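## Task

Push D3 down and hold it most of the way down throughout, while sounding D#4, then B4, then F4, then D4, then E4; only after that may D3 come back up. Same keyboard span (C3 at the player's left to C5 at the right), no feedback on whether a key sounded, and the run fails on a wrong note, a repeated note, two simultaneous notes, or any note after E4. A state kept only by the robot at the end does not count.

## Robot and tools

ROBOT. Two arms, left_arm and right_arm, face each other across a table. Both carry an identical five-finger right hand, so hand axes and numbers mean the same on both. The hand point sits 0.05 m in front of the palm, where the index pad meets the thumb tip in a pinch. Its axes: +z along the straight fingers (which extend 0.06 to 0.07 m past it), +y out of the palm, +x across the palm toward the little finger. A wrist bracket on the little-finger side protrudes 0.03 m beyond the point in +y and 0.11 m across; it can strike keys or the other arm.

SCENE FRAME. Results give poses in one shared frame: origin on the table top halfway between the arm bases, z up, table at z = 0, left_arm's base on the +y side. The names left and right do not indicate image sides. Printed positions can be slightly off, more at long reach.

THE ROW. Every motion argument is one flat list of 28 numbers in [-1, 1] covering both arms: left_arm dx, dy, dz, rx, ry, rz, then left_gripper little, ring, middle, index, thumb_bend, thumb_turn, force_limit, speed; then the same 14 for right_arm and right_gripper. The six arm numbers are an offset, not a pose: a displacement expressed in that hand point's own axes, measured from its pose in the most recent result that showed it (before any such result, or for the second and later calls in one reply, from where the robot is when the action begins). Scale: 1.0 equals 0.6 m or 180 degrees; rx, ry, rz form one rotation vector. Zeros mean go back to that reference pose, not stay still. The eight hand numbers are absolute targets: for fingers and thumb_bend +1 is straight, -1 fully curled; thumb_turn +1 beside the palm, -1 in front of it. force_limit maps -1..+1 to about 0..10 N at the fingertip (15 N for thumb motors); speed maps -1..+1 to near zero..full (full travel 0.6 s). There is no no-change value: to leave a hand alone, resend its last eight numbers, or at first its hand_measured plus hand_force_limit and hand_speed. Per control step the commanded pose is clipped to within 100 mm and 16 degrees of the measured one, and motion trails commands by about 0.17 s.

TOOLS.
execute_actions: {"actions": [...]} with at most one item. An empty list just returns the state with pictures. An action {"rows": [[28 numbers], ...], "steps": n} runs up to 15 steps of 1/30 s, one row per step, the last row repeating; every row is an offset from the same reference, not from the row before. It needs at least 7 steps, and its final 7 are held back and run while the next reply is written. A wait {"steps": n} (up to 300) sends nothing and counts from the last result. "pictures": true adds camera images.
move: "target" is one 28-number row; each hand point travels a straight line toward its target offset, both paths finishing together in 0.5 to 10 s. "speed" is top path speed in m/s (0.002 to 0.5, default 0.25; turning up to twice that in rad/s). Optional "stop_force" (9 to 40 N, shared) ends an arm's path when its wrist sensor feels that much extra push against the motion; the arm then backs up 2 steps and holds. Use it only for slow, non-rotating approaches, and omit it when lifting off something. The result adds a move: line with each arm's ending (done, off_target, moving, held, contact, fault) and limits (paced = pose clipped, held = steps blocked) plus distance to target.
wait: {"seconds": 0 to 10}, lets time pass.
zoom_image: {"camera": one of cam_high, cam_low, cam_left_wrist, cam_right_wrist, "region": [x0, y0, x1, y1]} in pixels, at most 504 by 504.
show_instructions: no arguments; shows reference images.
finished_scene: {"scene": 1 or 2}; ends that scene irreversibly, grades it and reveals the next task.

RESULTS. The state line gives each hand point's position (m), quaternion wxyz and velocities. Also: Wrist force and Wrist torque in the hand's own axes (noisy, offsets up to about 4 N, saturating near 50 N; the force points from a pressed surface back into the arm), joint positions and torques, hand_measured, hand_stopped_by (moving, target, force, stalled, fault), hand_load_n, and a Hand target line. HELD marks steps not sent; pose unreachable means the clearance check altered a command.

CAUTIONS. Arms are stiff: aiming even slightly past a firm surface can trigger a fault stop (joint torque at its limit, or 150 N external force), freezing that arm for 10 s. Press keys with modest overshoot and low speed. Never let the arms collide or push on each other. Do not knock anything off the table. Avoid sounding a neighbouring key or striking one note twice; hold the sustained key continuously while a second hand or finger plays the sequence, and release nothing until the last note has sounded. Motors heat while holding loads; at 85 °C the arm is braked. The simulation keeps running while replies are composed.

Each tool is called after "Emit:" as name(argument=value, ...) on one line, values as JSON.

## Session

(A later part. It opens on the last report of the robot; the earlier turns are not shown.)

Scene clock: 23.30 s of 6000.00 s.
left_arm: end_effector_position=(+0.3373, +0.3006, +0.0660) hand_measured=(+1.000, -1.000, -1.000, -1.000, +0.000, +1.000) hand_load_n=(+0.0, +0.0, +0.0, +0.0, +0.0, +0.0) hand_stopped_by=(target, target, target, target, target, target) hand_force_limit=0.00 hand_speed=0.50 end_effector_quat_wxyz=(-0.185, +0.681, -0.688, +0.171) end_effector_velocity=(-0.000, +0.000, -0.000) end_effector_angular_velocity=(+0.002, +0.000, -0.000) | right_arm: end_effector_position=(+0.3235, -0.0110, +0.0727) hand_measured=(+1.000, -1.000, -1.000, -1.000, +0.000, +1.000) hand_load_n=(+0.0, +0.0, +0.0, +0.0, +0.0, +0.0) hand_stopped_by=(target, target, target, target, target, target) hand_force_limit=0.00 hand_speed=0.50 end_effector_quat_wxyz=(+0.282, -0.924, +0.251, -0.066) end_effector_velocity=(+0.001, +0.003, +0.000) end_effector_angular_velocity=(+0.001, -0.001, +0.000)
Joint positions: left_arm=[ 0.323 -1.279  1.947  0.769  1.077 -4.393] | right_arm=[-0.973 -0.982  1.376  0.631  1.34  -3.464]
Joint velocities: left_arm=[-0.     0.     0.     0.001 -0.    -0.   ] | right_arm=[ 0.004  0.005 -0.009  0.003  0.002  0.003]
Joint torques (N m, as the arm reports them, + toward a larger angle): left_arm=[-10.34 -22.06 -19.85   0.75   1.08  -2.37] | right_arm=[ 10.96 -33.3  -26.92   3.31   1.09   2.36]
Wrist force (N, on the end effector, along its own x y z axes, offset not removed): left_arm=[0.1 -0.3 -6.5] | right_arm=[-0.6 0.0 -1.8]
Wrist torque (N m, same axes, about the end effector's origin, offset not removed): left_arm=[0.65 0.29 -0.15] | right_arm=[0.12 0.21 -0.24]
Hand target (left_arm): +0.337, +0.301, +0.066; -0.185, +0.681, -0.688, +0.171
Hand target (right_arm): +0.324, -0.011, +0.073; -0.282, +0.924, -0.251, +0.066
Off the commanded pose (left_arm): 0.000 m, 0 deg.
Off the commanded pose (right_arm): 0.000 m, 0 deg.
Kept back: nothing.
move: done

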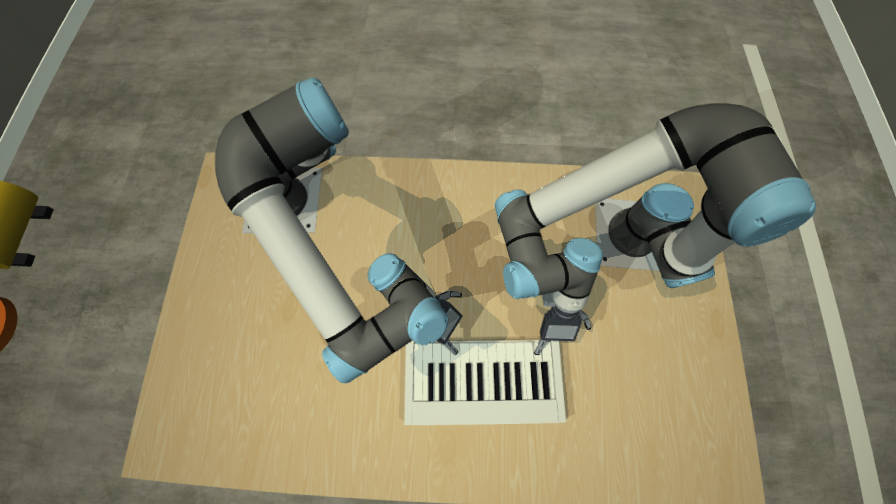

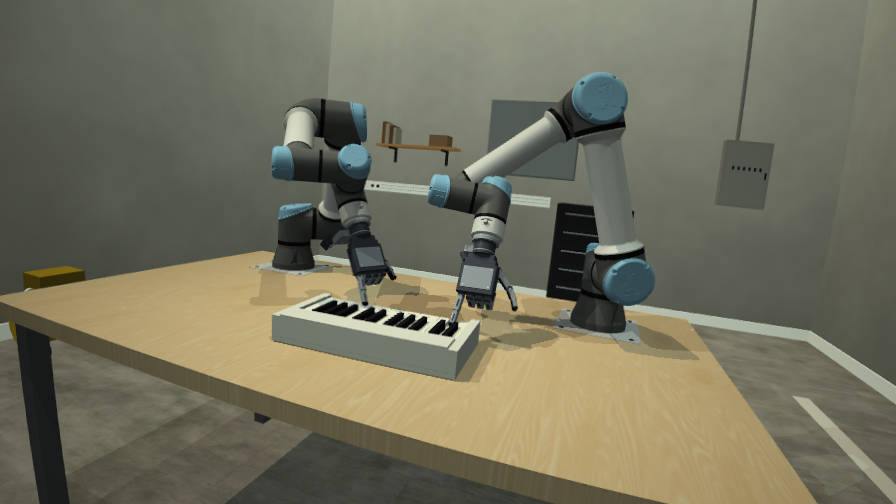

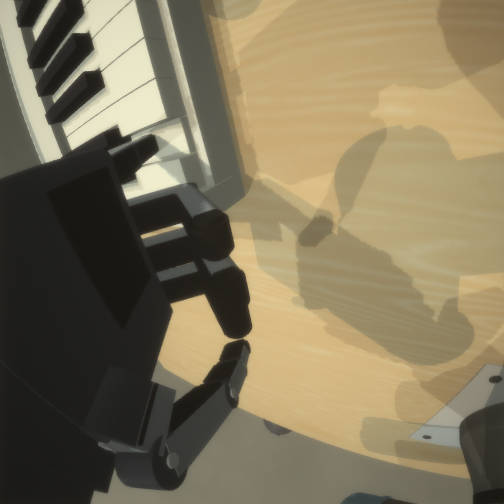

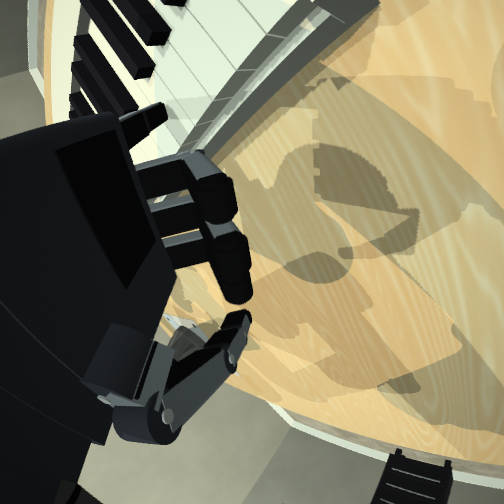

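Emit:
move(target=[0,0,0,0,0,0,1,-1,-1,-1,0,1,0,0.5,0.0005,0.0148,0.0222,0,0,0,1,-1,-1,-1,0,1,0,0.5], speed=0.007, stop_force=9)

Emit:
move(target=[0,0,0,0,0,0,1,-1,-1,-1,0,1,0,0.5,-0.0005,-0.0125,-0.0188,0,0,0,1,-1,-1,-1,0,1,0,0.5], speed=0.05)

Emit:
move(target=[0,0,0,0,0,0,1,-1,-1,-1,0,1,0,0.5,-0.0417,-0.0549,0.0375,0,0,0,1,-1,-1,-1,0,1,0,0.5], speed=0.08)

Emit:
zoom_image(camera="cam_high", region=[410, 320, 530, 400])

Scene clock: 26.20 s of 6000.00 s.
left_arm: end_effector_position=(+0.3373, +0.3006, +0.0660) hand_measured=(+1.000, -1.000, -1.000, -1.000, +0.000, +1.000) hand_load_n=(+0.0, +0.0, +0.0, +0.0, +0.0, +0.0) hand_stopped_by=(target, target, target, target, target, target) hand_force_limit=0.00 hand_speed=0.50 end_effector_quat_wxyz=(-0.185, +0.681, -0.688, +0.171) end_effector_velocity=(-0.000, -0.000, -0.000) end_effector_angular_velocity=(-0.001, -0.000, -0.000) | right_arm: end_effector_position=(+0.3235, -0.0110, +0.0602) hand_measured=(+1.000, -1.000, -1.000, -1.000, +0.000, +1.000) hand_load_n=(+0.5, +0.0, +0.0, +0.0, +0.0, +0.0) hand_stopped_by=(target, target, target, target, target, target) hand_force_limit=0.00 hand_speed=0.50 end_effector_quat_wxyz=(+0.282, -0.924, +0.251, -0.066) end_effector_velocity=(-0.001, +0.000, +0.002) end_effector_angular_velocity=(-0.001, +0.002, +0.000)
Joint positions: left_arm=[ 0.323 -1.279  1.947  0.769  1.077 -4.393] | right_arm=[-0.973 -0.97   1.391  0.604  1.34  -3.464]
Joint velocities: left_arm=[-0.     0.     0.    -0.001 -0.    -0.   ] | right_arm=[ 0.001 -0.001 -0.004  0.007 -0.     0.001]
Joint torques (N m, as the arm reports them, + toward a larger angle): left_arm=[ -9.66 -21.31 -20.19   0.73   1.07  -2.25] | right_arm=[-10.72 -37.69 -20.75   3.52  -1.    -2.73]
Wrist force (N, on the end effector, along its own x y z axes, offset not removed): left_arm=[0.5 -1.7 -6.2] | right_arm=[-3.1 -5.2 -13.8]
Wrist torque (N m, same axes, about the end effector's origin, offset not removed): left_arm=[0.28 0.19 -0.22] | right_arm=[1.16 0.94 -0.71]
Hand target (left_arm): +0.337, +0.301, +0.066; -0.185, +0.681, -0.688, +0.171
Hand target (right_arm): +0.324, -0.011, +0.061; -0.282, +0.924, -0.251, +0.066
Off the commanded pose (left_arm): 0.000 m, 0 deg.
Off the commanded pose (right_arm): 0.003 m, 0 deg.
Kept back: nothing.
move: contact (right_arm)

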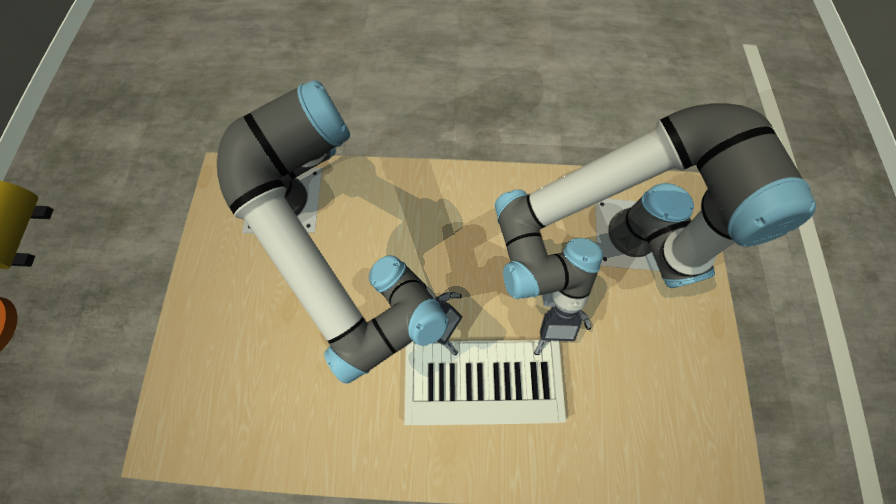

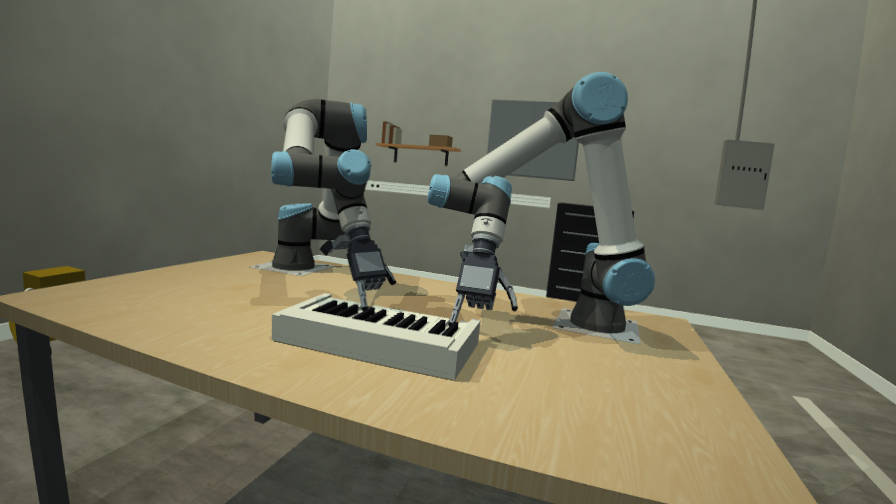

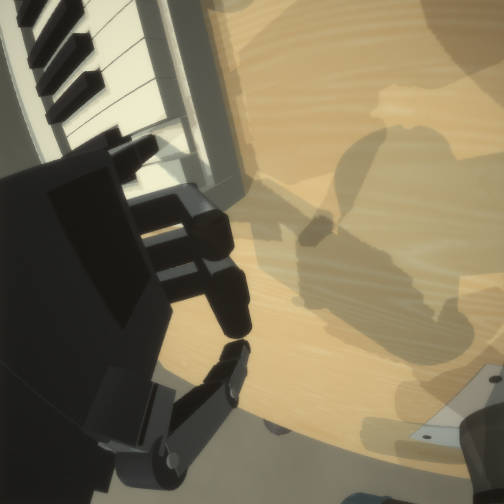

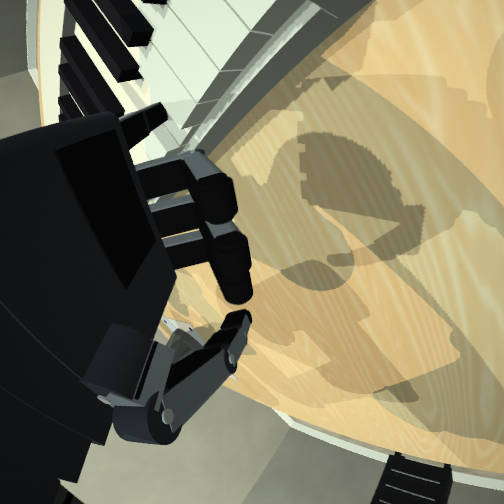

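Scene clock: 27.00 s of 6000.00 s.
left_arm: end_effector_position=(+0.3373, +0.3006, +0.0660) hand_measured=(+1.000, -1.000, -1.000, -1.000, +0.000, +1.000) hand_load_n=(+0.0, +0.0, +0.0, +0.0, +0.0, +0.0) hand_stopped_by=(target, target, target, target, target, target) hand_force_limit=0.00 hand_speed=0.50 end_effector_quat_wxyz=(-0.185, +0.681, -0.688, +0.171) end_effector_velocity=(-0.000, +0.001, -0.000) end_effector_angular_velocity=(+0.003, +0.001, -0.001) | right_arm: end_effector_position=(+0.3235, -0.0110, +0.0734) hand_measured=(+1.000, -1.000, -1.000, -1.000, +0.000, +1.000) hand_load_n=(+0.0, +0.0, +0.0, +0.0, +0.0, +0.0) hand_stopped_by=(target, target, target, target, target, target) hand_force_limit=0.00 hand_speed=0.50 end_effector_quat_wxyz=(+0.282, -0.924, +0.251, -0.066) end_effector_velocity=(+0.000, -0.000, +0.002) end_effector_angular_velocity=(+0.001, +0.001, -0.002)
Joint positions: left_arm=[ 0.323 -1.279  1.947  0.769  1.077 -4.393] | right_arm=[-0.973 -0.983  1.375  0.633  1.34  -3.464]
Joint velocities: left_arm=[-0.001  0.     0.001  0.001 -0.     0.   ] | right_arm=[-0.    -0.002 -0.003  0.005  0.     0.002]
Joint torques (N m, as the arm reports them, + toward a larger angle): left_arm=[-10.22 -22.65 -20.86   0.84   1.08  -2.32] | right_arm=[ -6.27 -43.75 -25.11   3.52  -0.29  -0.59]
Wrist force (N, on the end effector, along its own x y z axes, offset not removed): left_arm=[0.4 0.8 -5.8] | right_arm=[-1.6 -0.3 -2.7]
Wrist torque (N m, same axes, about the end effector's origin, offset not removed): left_arm=[0.69 0.27 -0.16] | right_arm=[0.18 0.32 -0.39]
Hand target (left_arm): +0.337, +0.301, +0.066; -0.185, +0.681, -0.688, +0.171
Hand target (right_arm): +0.324, -0.011, +0.074; -0.282, +0.924, -0.251, +0.066
Off the commanded pose (left_arm): 0.000 m, 0 deg.
Off the commanded pose (right_arm): 0.000 m, 0 deg.
Kept back: nothing.
move: done

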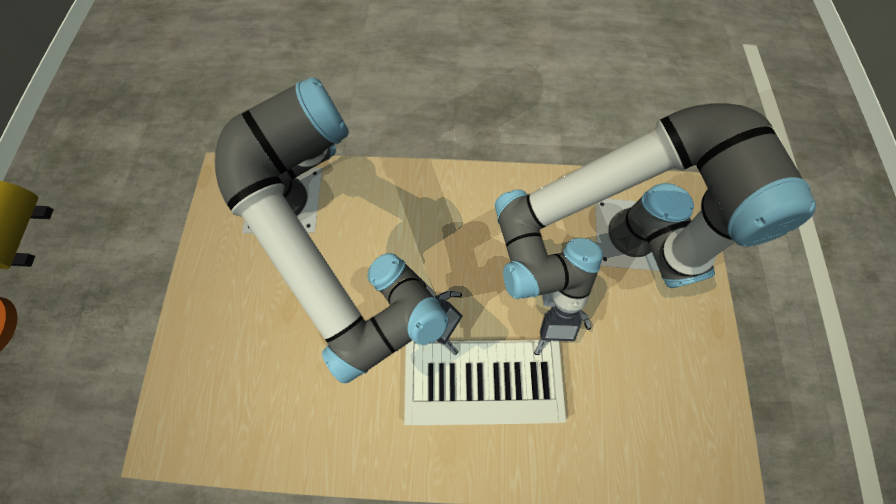

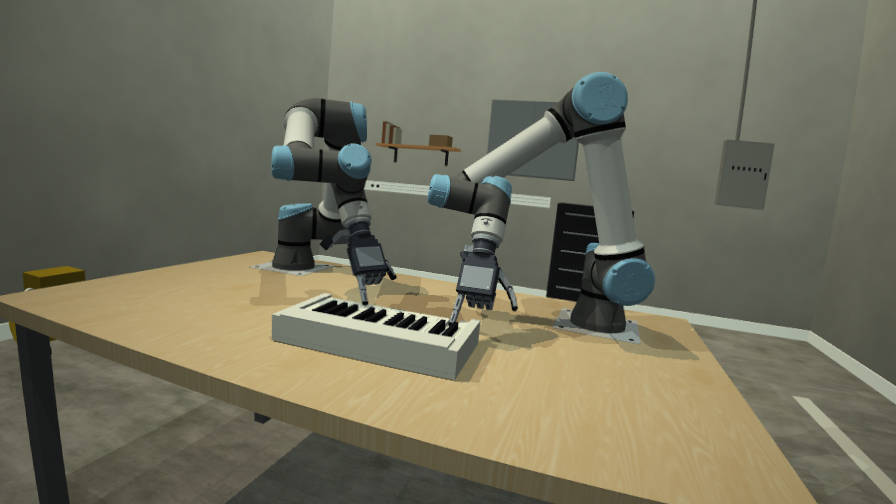

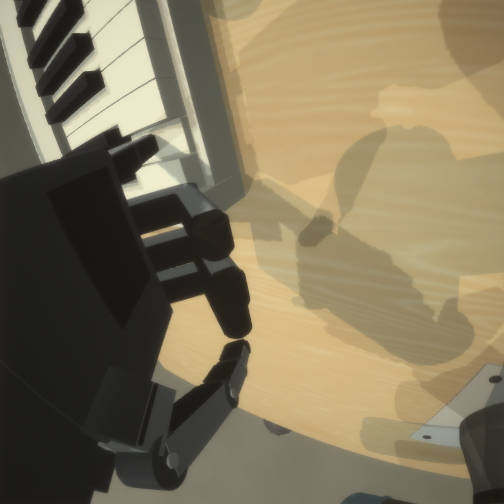

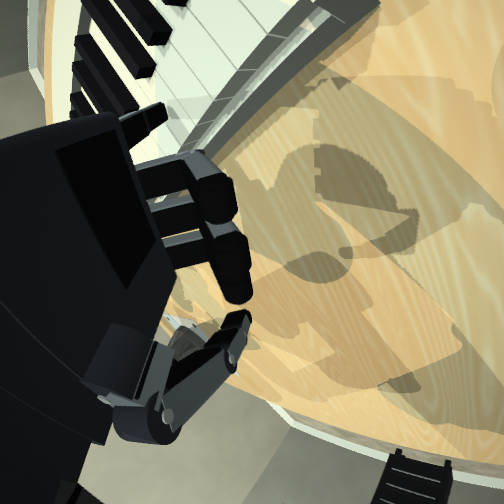

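Scene clock: 28.07 s of 6000.00 s.
left_arm: end_effector_position=(+0.3373, +0.3006, +0.0660) hand_measured=(+1.000, -1.000, -1.000, -1.000, +0.000, +1.000) hand_load_n=(+0.0, +0.0, +0.0, +0.0, +0.0, +0.0) hand_stopped_by=(target, target, target, target, target, target) hand_force_limit=0.00 hand_speed=0.50 end_effector_quat_wxyz=(-0.185, +0.681, -0.688, +0.171) end_effector_velocity=(+0.000, -0.001, +0.000) end_effector_angular_velocity=(-0.001, -0.000, +0.000) | right_arm: end_effector_position=(+0.3218, +0.0359, +0.0735) hand_measured=(+1.000, -1.000, -1.000, -1.000, +0.000, +1.000) hand_load_n=(+0.0, +0.0, +0.0, +0.0, +0.0, +0.0) hand_stopped_by=(target, target, target, target, target, target) hand_force_limit=0.00 hand_speed=0.50 end_effector_quat_wxyz=(+0.282, -0.924, +0.251, -0.066) end_effector_velocity=(-0.001, +0.002, +0.000) end_effector_angular_velocity=(-0.002, +0.002, +0.002)
Joint positions: left_arm=[ 0.323 -1.279  1.947  0.769  1.077 -4.393] | right_arm=[-0.903 -0.899  1.231  0.68   1.377 -3.403]
Joint velocities: left_arm=[-0.     0.    -0.001 -0.     0.    -0.   ] | right_arm=[ 0.004  0.005 -0.009  0.007  0.001  0.002]
Joint torques (N m, as the arm reports them, + toward a larger angle): left_arm=[-10.21 -22.15 -20.45   0.78   1.04  -2.23] | right_arm=[ 11.6  -36.93 -25.56   3.49   1.24   2.56]
Wrist force (N, on the end effector, along its own x y z axes, offset not removed): left_arm=[-0.2 -0.9 -6.5] | right_arm=[-1.8 -0.5 -1.5]
Wrist torque (N m, same axes, about the end effector's origin, offset not removed): left_arm=[0.41 0.35 -0.26] | right_arm=[0.02 0.31 -0.29]
Hand target (left_arm): +0.337, +0.301, +0.066; -0.185, +0.681, -0.688, +0.171
Hand target (right_arm): +0.322, +0.036, +0.073; -0.282, +0.924, -0.251, +0.066
Off the commanded pose (left_arm): 0.000 m, 0 deg.
Off the commanded pose (right_arm): 0.000 m, 0 deg.
Kept back: nothing.
move: done

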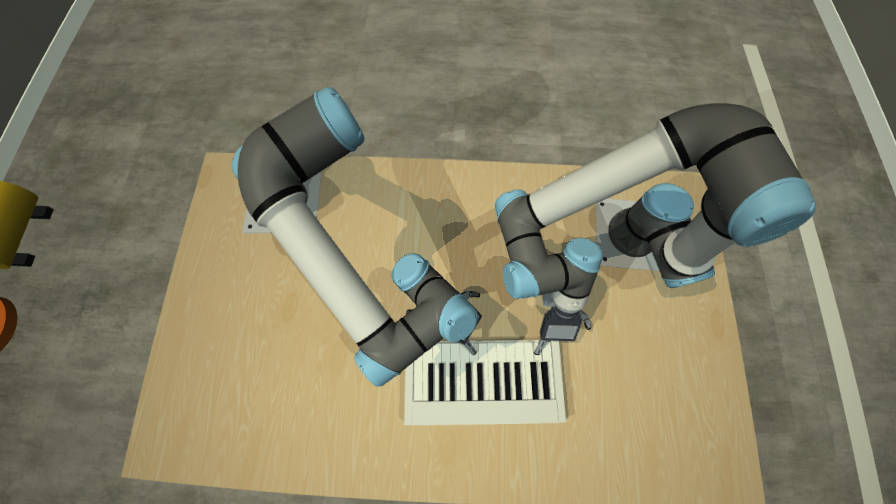

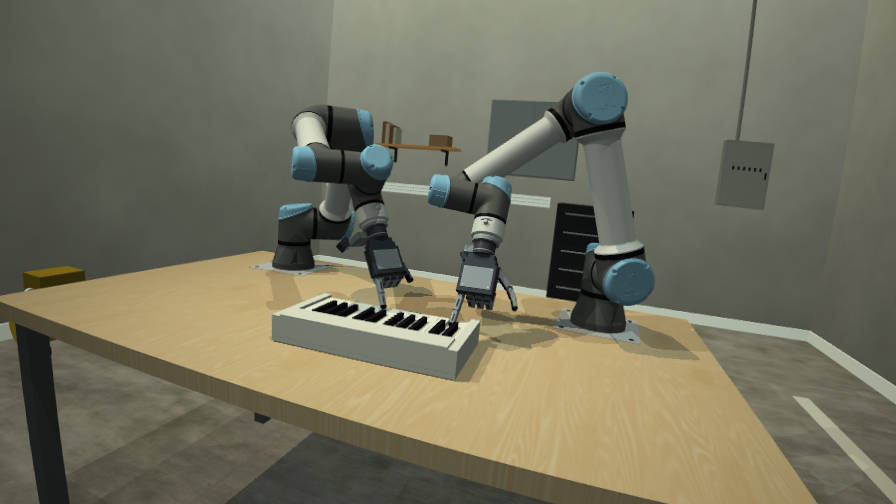

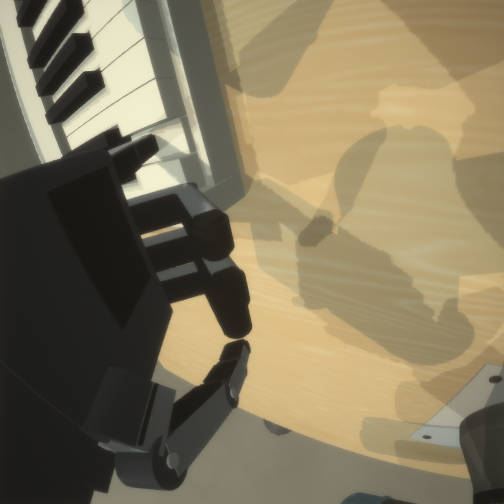

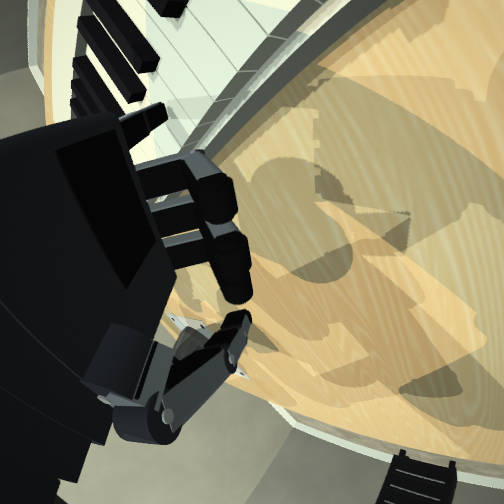

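Region (410, 320, 530, 400) of cam_high's 896x504 image, scaled by 4.200, with more detail than that image has.

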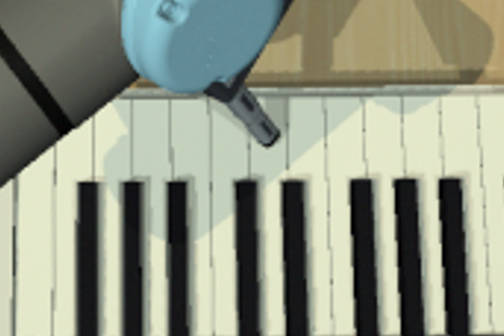

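Aligned on D4. Press, lift, shift to E4.

Emit:
move(target=[0,0,0,0,0,0,1,-1,-1,-1,0,1,0,0.5,0.0005,0.0148,0.0222,0,0,0,1,-1,-1,-1,0,1,0,0.5], speed=0.007, stop_force=9)

Emit:
move(target=[0,0,0,0,0,0,1,-1,-1,-1,0,1,0,0.5,-0.0005,-0.0125,-0.0188,0,0,0,1,-1,-1,-1,0,1,0,0.5], speed=0.05)

Emit:
move(target=[0,0,0,0,0,0,1,-1,-1,-1,0,1,0,0.5,0.0208,0.0274,-0.0187,0,0,0,1,-1,-1,-1,0,1,0,0.5], speed=0.06)

Emit:
zoom_image(camera="cam_high", region=[410, 320, 530, 400])

Scene clock: 30.80 s of 6000.00 s.
left_arm: end_effector_position=(+0.3373, +0.3006, +0.0660) hand_measured=(+1.000, -1.000, -1.000, -1.000, +0.000, +1.000) hand_load_n=(+0.0, +0.0, +0.0, +0.0, +0.0, +0.0) hand_stopped_by=(target, target, target, target, target, target) hand_force_limit=0.00 hand_speed=0.50 end_effector_quat_wxyz=(-0.185, +0.681, -0.688, +0.171) end_effector_velocity=(-0.000, +0.001, +0.000) end_effector_angular_velocity=(+0.001, +0.000, +0.000) | right_arm: end_effector_position=(+0.3218, +0.0359, +0.0603) hand_measured=(+1.000, -1.000, -1.000, -1.000, +0.000, +1.000) hand_load_n=(+0.5, +0.0, +0.0, +0.0, +0.0, +0.0) hand_stopped_by=(target, target, target, target, target, target) hand_force_limit=0.00 hand_speed=0.50 end_effector_quat_wxyz=(+0.282, -0.924, +0.251, -0.066) end_effector_velocity=(-0.001, +0.000, +0.002) end_effector_angular_velocity=(-0.001, +0.003, -0.002)
Joint positions: left_arm=[ 0.323 -1.279  1.947  0.769  1.077 -4.393] | right_arm=[-0.903 -0.888  1.248  0.652  1.377 -3.403]
Joint velocities: left_arm=[ 0.    -0.     0.001  0.001  0.    -0.   ] | right_arm=[ 0.002 -0.001 -0.003  0.007  0.001  0.003]
Joint torques (N m, as the arm reports them, + toward a larger angle): left_arm=[-10.81 -22.09 -20.54   0.78   1.08  -2.22] | right_arm=[-11.43 -38.88 -21.08   3.65  -1.08  -2.71]
Wrist force (N, on the end effector, along its own x y z axes, offset not removed): left_arm=[-0.3 0.0 -3.0] | right_arm=[-4.0 -6.7 -15.5]
Wrist torque (N m, same axes, about the end effector's origin, offset not removed): left_arm=[0.41 0.13 -0.12] | right_arm=[1.06 1.22 -0.86]
Hand target (left_arm): +0.337, +0.301, +0.066; -0.185, +0.681, -0.688, +0.171
Hand target (right_arm): +0.322, +0.036, +0.061; -0.282, +0.924, -0.251, +0.066
Off the commanded pose (left_arm): 0.000 m, 0 deg.
Off the commanded pose (right_arm): 0.003 m, 0 deg.
Kept back: nothing.
move: contact (right_arm)

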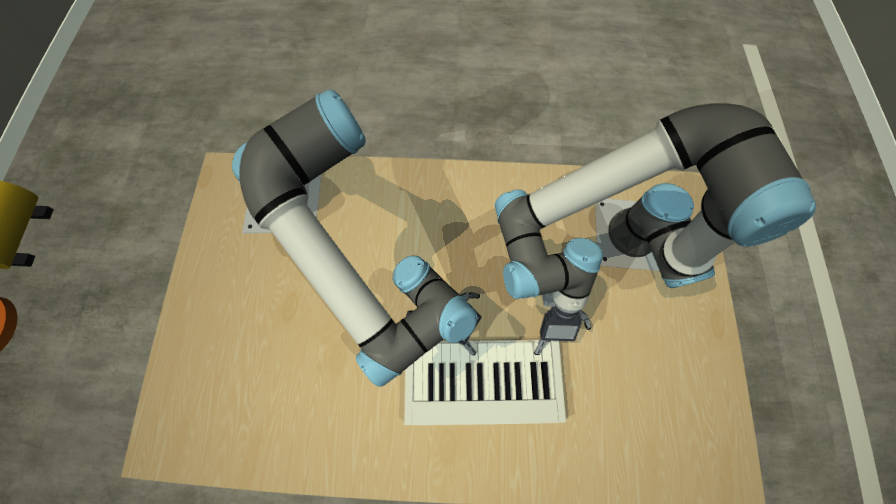

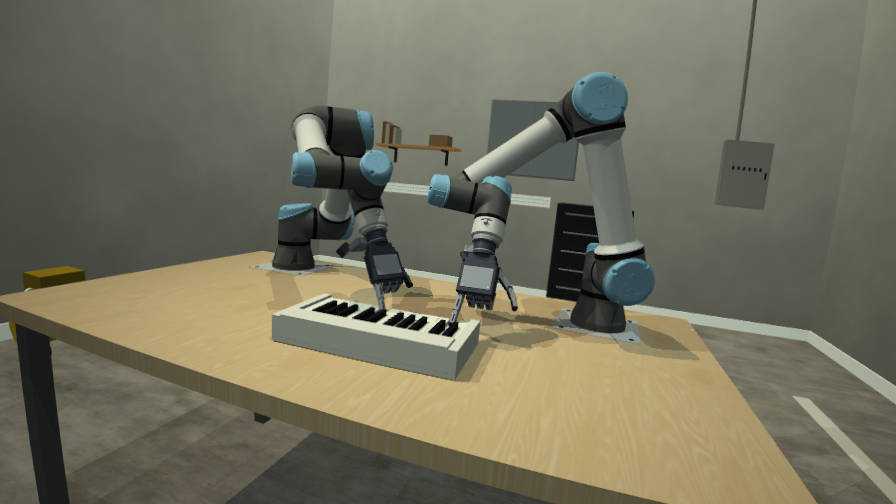

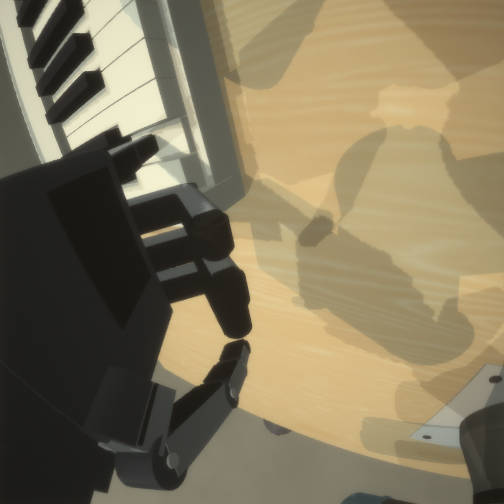

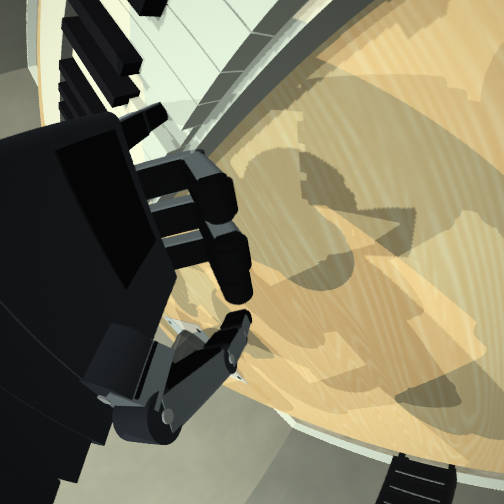

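Scene clock: 31.60 s of 6000.00 s.
left_arm: end_effector_position=(+0.3373, +0.3006, +0.0660) hand_measured=(+1.000, -1.000, -1.000, -1.000, +0.000, +1.000) hand_load_n=(+0.0, +0.0, +0.0, +0.0, +0.0, +0.0) hand_stopped_by=(target, target, target, target, target, target) hand_force_limit=0.00 hand_speed=0.50 end_effector_quat_wxyz=(-0.185, +0.681, -0.688, +0.171) end_effector_velocity=(-0.000, +0.001, -0.001) end_effector_angular_velocity=(+0.003, +0.001, +0.000) | right_arm: end_effector_position=(+0.3218, +0.0359, +0.0735) hand_measured=(+1.000, -1.000, -1.000, -1.000, +0.000, +1.000) hand_load_n=(+0.0, +0.0, +0.0, +0.0, +0.0, +0.0) hand_stopped_by=(target, target, target, target, target, target) hand_force_limit=0.00 hand_speed=0.50 end_effector_quat_wxyz=(+0.282, -0.924, +0.251, -0.066) end_effector_velocity=(+0.001, -0.000, +0.002) end_effector_angular_velocity=(-0.001, -0.002, -0.001)
Joint positions: left_arm=[ 0.323 -1.279  1.947  0.769  1.077 -4.393] | right_arm=[-0.903 -0.899  1.231  0.68   1.377 -3.403]
Joint velocities: left_arm=[ 0.     0.001  0.001  0.001 -0.    -0.   ] | right_arm=[-0.    -0.002 -0.003  0.004  0.001 -0.001]
Joint torques (N m, as the arm reports them, + toward a larger angle): left_arm=[-10.5  -21.49 -20.42   0.63   1.14  -2.2 ] | right_arm=[ -7.5  -48.32 -25.48   3.6   -0.59  -0.95]
Wrist force (N, on the end effector, along its own x y z axes, offset not removed): left_arm=[-1.9 -1.3 -6.3] | right_arm=[-0.4 -0.2 -1.4]
Wrist torque (N m, same axes, about the end effector's origin, offset not removed): left_arm=[0.42 0.64 -0.38] | right_arm=[0.09 0.22 -0.29]
Hand target (left_arm): +0.337, +0.301, +0.066; -0.185, +0.681, -0.688, +0.171
Hand target (right_arm): +0.322, +0.036, +0.074; -0.282, +0.924, -0.251, +0.066
Off the commanded pose (left_arm): 0.000 m, 0 deg.
Off the commanded pose (right_arm): 0.000 m, 0 deg.
Kept back: nothing.
move: done

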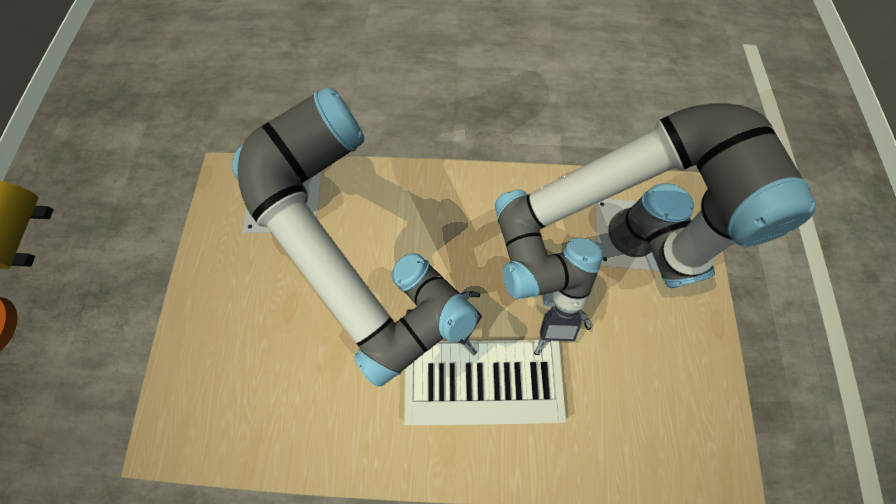

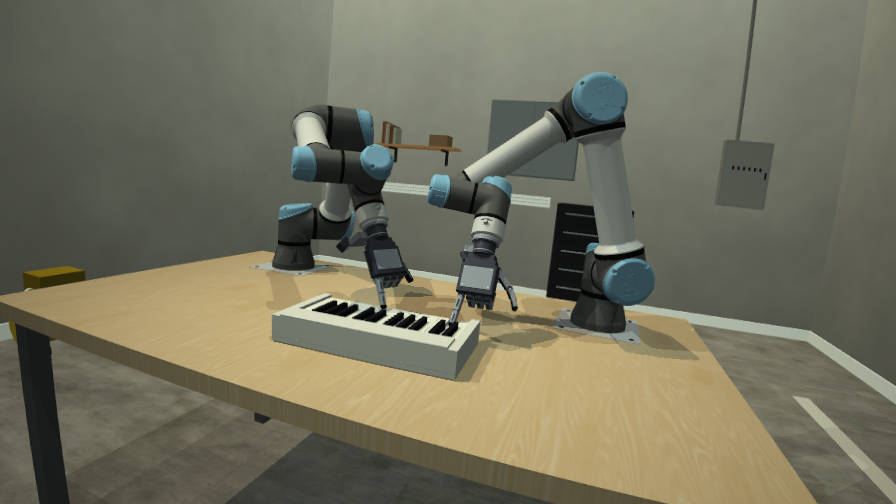

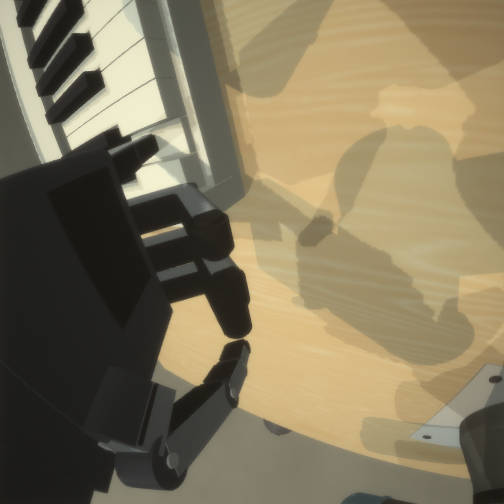

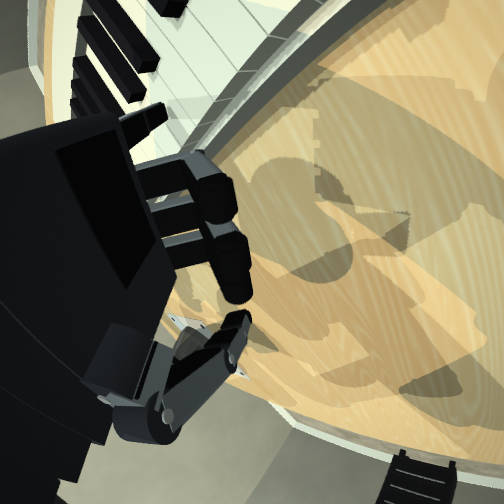

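Scene clock: 32.47 s of 6000.00 s.
left_arm: end_effector_position=(+0.3373, +0.3006, +0.0660) hand_measured=(+1.000, -1.000, -1.000, -1.000, +0.000, +1.000) hand_load_n=(+0.0, +0.0, +0.0, +0.0, +0.0, +0.0) hand_stopped_by=(target, target, target, target, target, target) hand_force_limit=0.00 hand_speed=0.50 end_effector_quat_wxyz=(-0.185, +0.681, -0.688, +0.171) end_effector_velocity=(+0.000, -0.000, +0.000) end_effector_angular_velocity=(+0.000, -0.000, -0.001) | right_arm: end_effector_position=(+0.3226, +0.0127, +0.0735) hand_measured=(+1.000, -1.000, -1.000, -1.000, +0.000, +1.000) hand_load_n=(+0.0, +0.0, +0.0, +0.0, +0.0, +0.0) hand_stopped_by=(target, target, target, target, target, target) hand_force_limit=0.00 hand_speed=0.50 end_effector_quat_wxyz=(+0.282, -0.924, +0.251, -0.066) end_effector_velocity=(-0.001, -0.002, +0.000) end_effector_angular_velocity=(+0.001, -0.002, +0.003)
Joint positions: left_arm=[ 0.323 -1.279  1.947  0.769  1.077 -4.393] | right_arm=[-0.936 -0.942  1.305  0.655  1.359 -3.432]
Joint velocities: left_arm=[-0.     0.001 -0.001  0.     0.     0.001] | right_arm=[-0.002 -0.005  0.007 -0.004 -0.003 -0.004]
Joint torques (N m, as the arm reports them, + toward a larger angle): left_arm=[-10.17 -22.33 -20.67   0.79   0.98  -2.19] | right_arm=[ -9.42 -47.57 -10.92  -1.1   -1.9   -3.15]
Wrist force (N, on the end effector, along its own x y z axes, offset not removed): left_arm=[-1.2 -1.5 -5.8] | right_arm=[-1.3 -0.9 -1.5]
Wrist torque (N m, same axes, about the end effector's origin, offset not removed): left_arm=[0.28 0.48 -0.26] | right_arm=[-0.04 0.25 -0.34]
Hand target (left_arm): +0.337, +0.301, +0.066; -0.185, +0.681, -0.688, +0.171
Hand target (right_arm): +0.323, +0.012, +0.074; -0.282, +0.924, -0.251, +0.066
Off the commanded pose (left_arm): 0.000 m, 0 deg.
Off the commanded pose (right_arm): 0.000 m, 0 deg.
Kept back: nothing.
move: done

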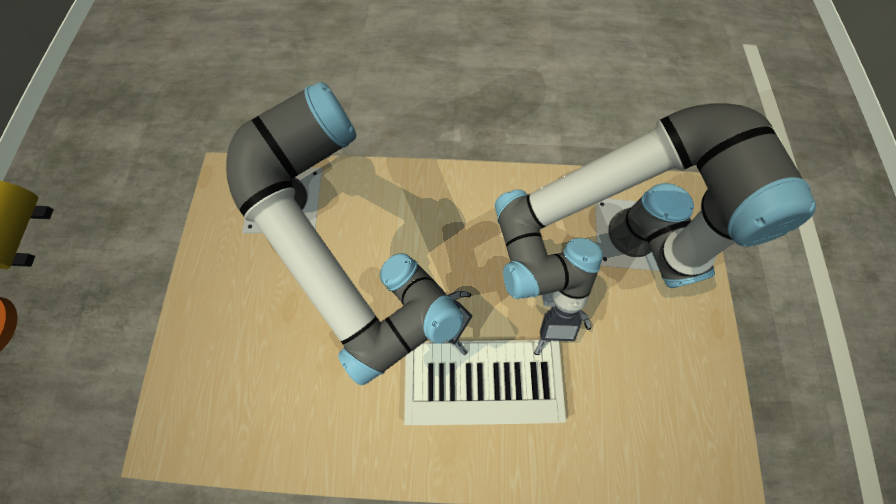

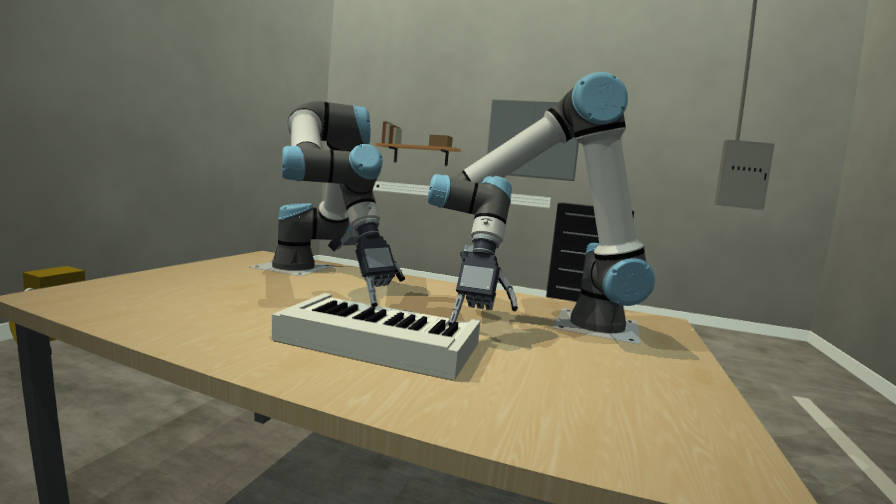

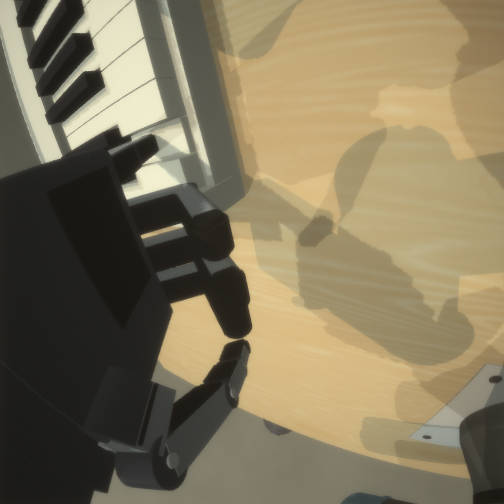

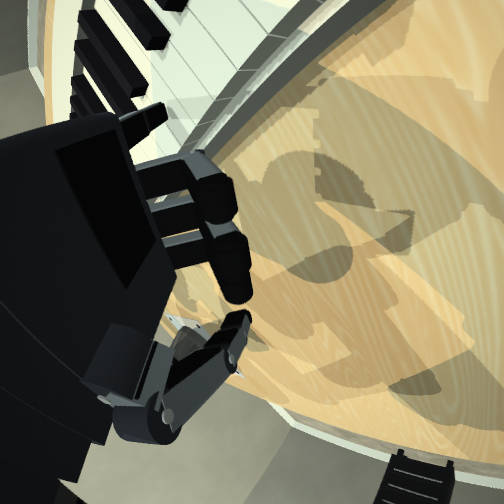

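Region (410, 320, 530, 400) of cam_high's 896x504 image, scaled by 4.200, with more detail than that image has.

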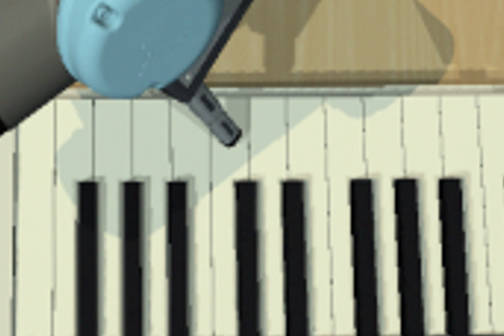

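Emit:
move(target=[0,0,0,0,0,0,1,-1,-1,-1,0,1,0,0.5,0.0009,0.0154,0.0218,0,0,0,1,-1,-1,-1,0,1,0,0.5], speed=0.007, stop_force=9)

Scene clock: 34.97 s of 6000.00 s.
left_arm: end_effector_position=(+0.3373, +0.3006, +0.0660) hand_measured=(+1.000, -1.000, -1.000, -1.000, +0.000, +1.000) hand_load_n=(+0.0, +0.0, +0.0, +0.0, +0.0, +0.0) hand_stopped_by=(target, target, target, target, target, target) hand_force_limit=0.00 hand_speed=0.50 end_effector_quat_wxyz=(-0.185, +0.681, -0.688, +0.171) end_effector_velocity=(-0.000, -0.001, +0.000) end_effector_angular_velocity=(-0.002, -0.001, -0.001) | right_arm: end_effector_position=(+0.3226, +0.0123, +0.0603) hand_measured=(+1.000, -1.000, -1.000, -1.000, +0.000, +1.000) hand_load_n=(+0.5, +0.0, +0.0, +0.0, +0.0, +0.0) hand_stopped_by=(target, target, target, target, target, target) hand_force_limit=0.00 hand_speed=0.50 end_effector_quat_wxyz=(+0.282, -0.924, +0.251, -0.066) end_effector_velocity=(+0.001, -0.001, +0.002) end_effector_angular_velocity=(-0.001, +0.001, -0.002)
Joint positions: left_arm=[ 0.323 -1.279  1.947  0.769  1.077 -4.393] | right_arm=[-0.937 -0.931  1.323  0.626  1.359 -3.433]
Joint velocities: left_arm=[-0.001 -0.001 -0.    -0.001  0.     0.   ] | right_arm=[-0.002 -0.001 -0.004  0.006 -0.    -0.001]
Joint torques (N m, as the arm reports them, + toward a larger angle): left_arm=[-10.39 -22.49 -20.16   0.69   1.08  -2.17] | right_arm=[-11.8  -37.45 -19.54   3.42  -1.26  -2.79]
Wrist force (N, on the end effector, along its own x y z axes, offset not removed): left_arm=[-0.4 -1.5 -4.7] | right_arm=[-3.5 -4.1 -13.8]
Wrist torque (N m, same axes, about the end effector's origin, offset not removed): left_arm=[0.27 0.34 -0.25] | right_arm=[1.30 1.05 -0.78]
Hand target (left_arm): +0.337, +0.301, +0.066; -0.185, +0.681, -0.688, +0.171
Hand target (right_arm): +0.323, +0.012, +0.061; -0.282, +0.924, -0.251, +0.066
Off the commanded pose (left_arm): 0.000 m, 0 deg.
Off the commanded pose (right_arm): 0.003 m, 0 deg.
Kept back: nothing.
move: contact (right_arm)

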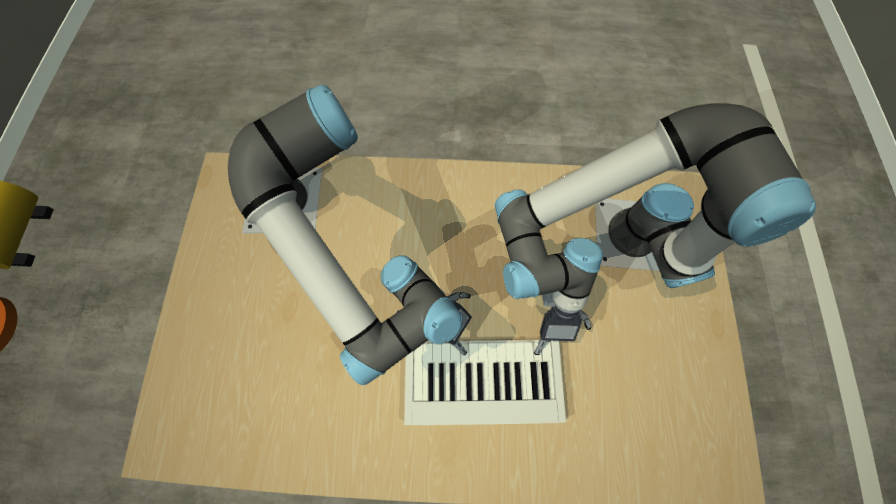

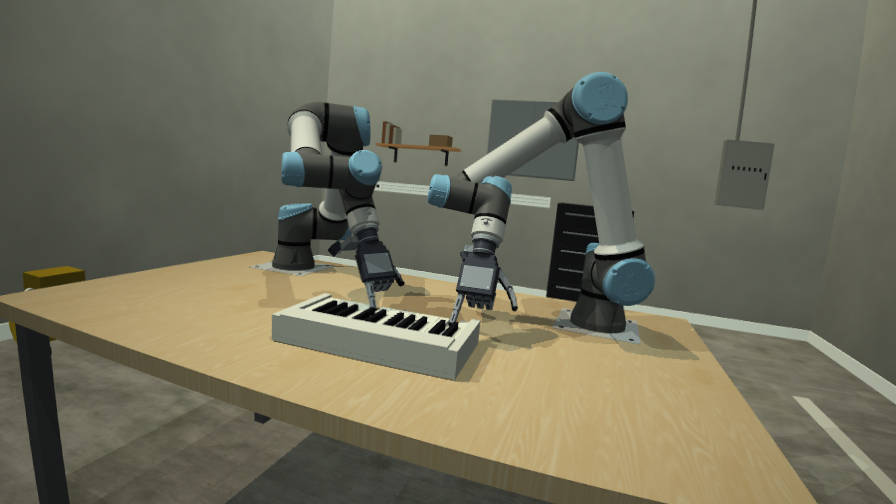

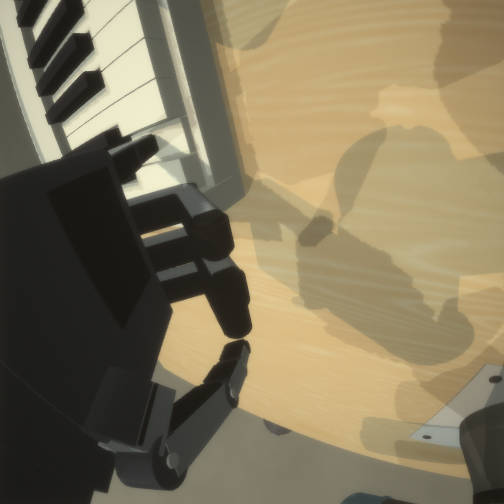

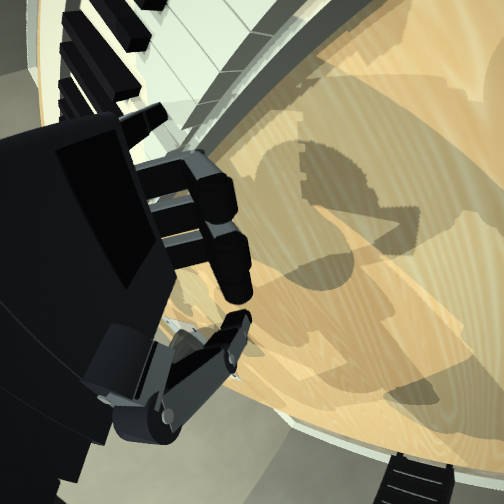

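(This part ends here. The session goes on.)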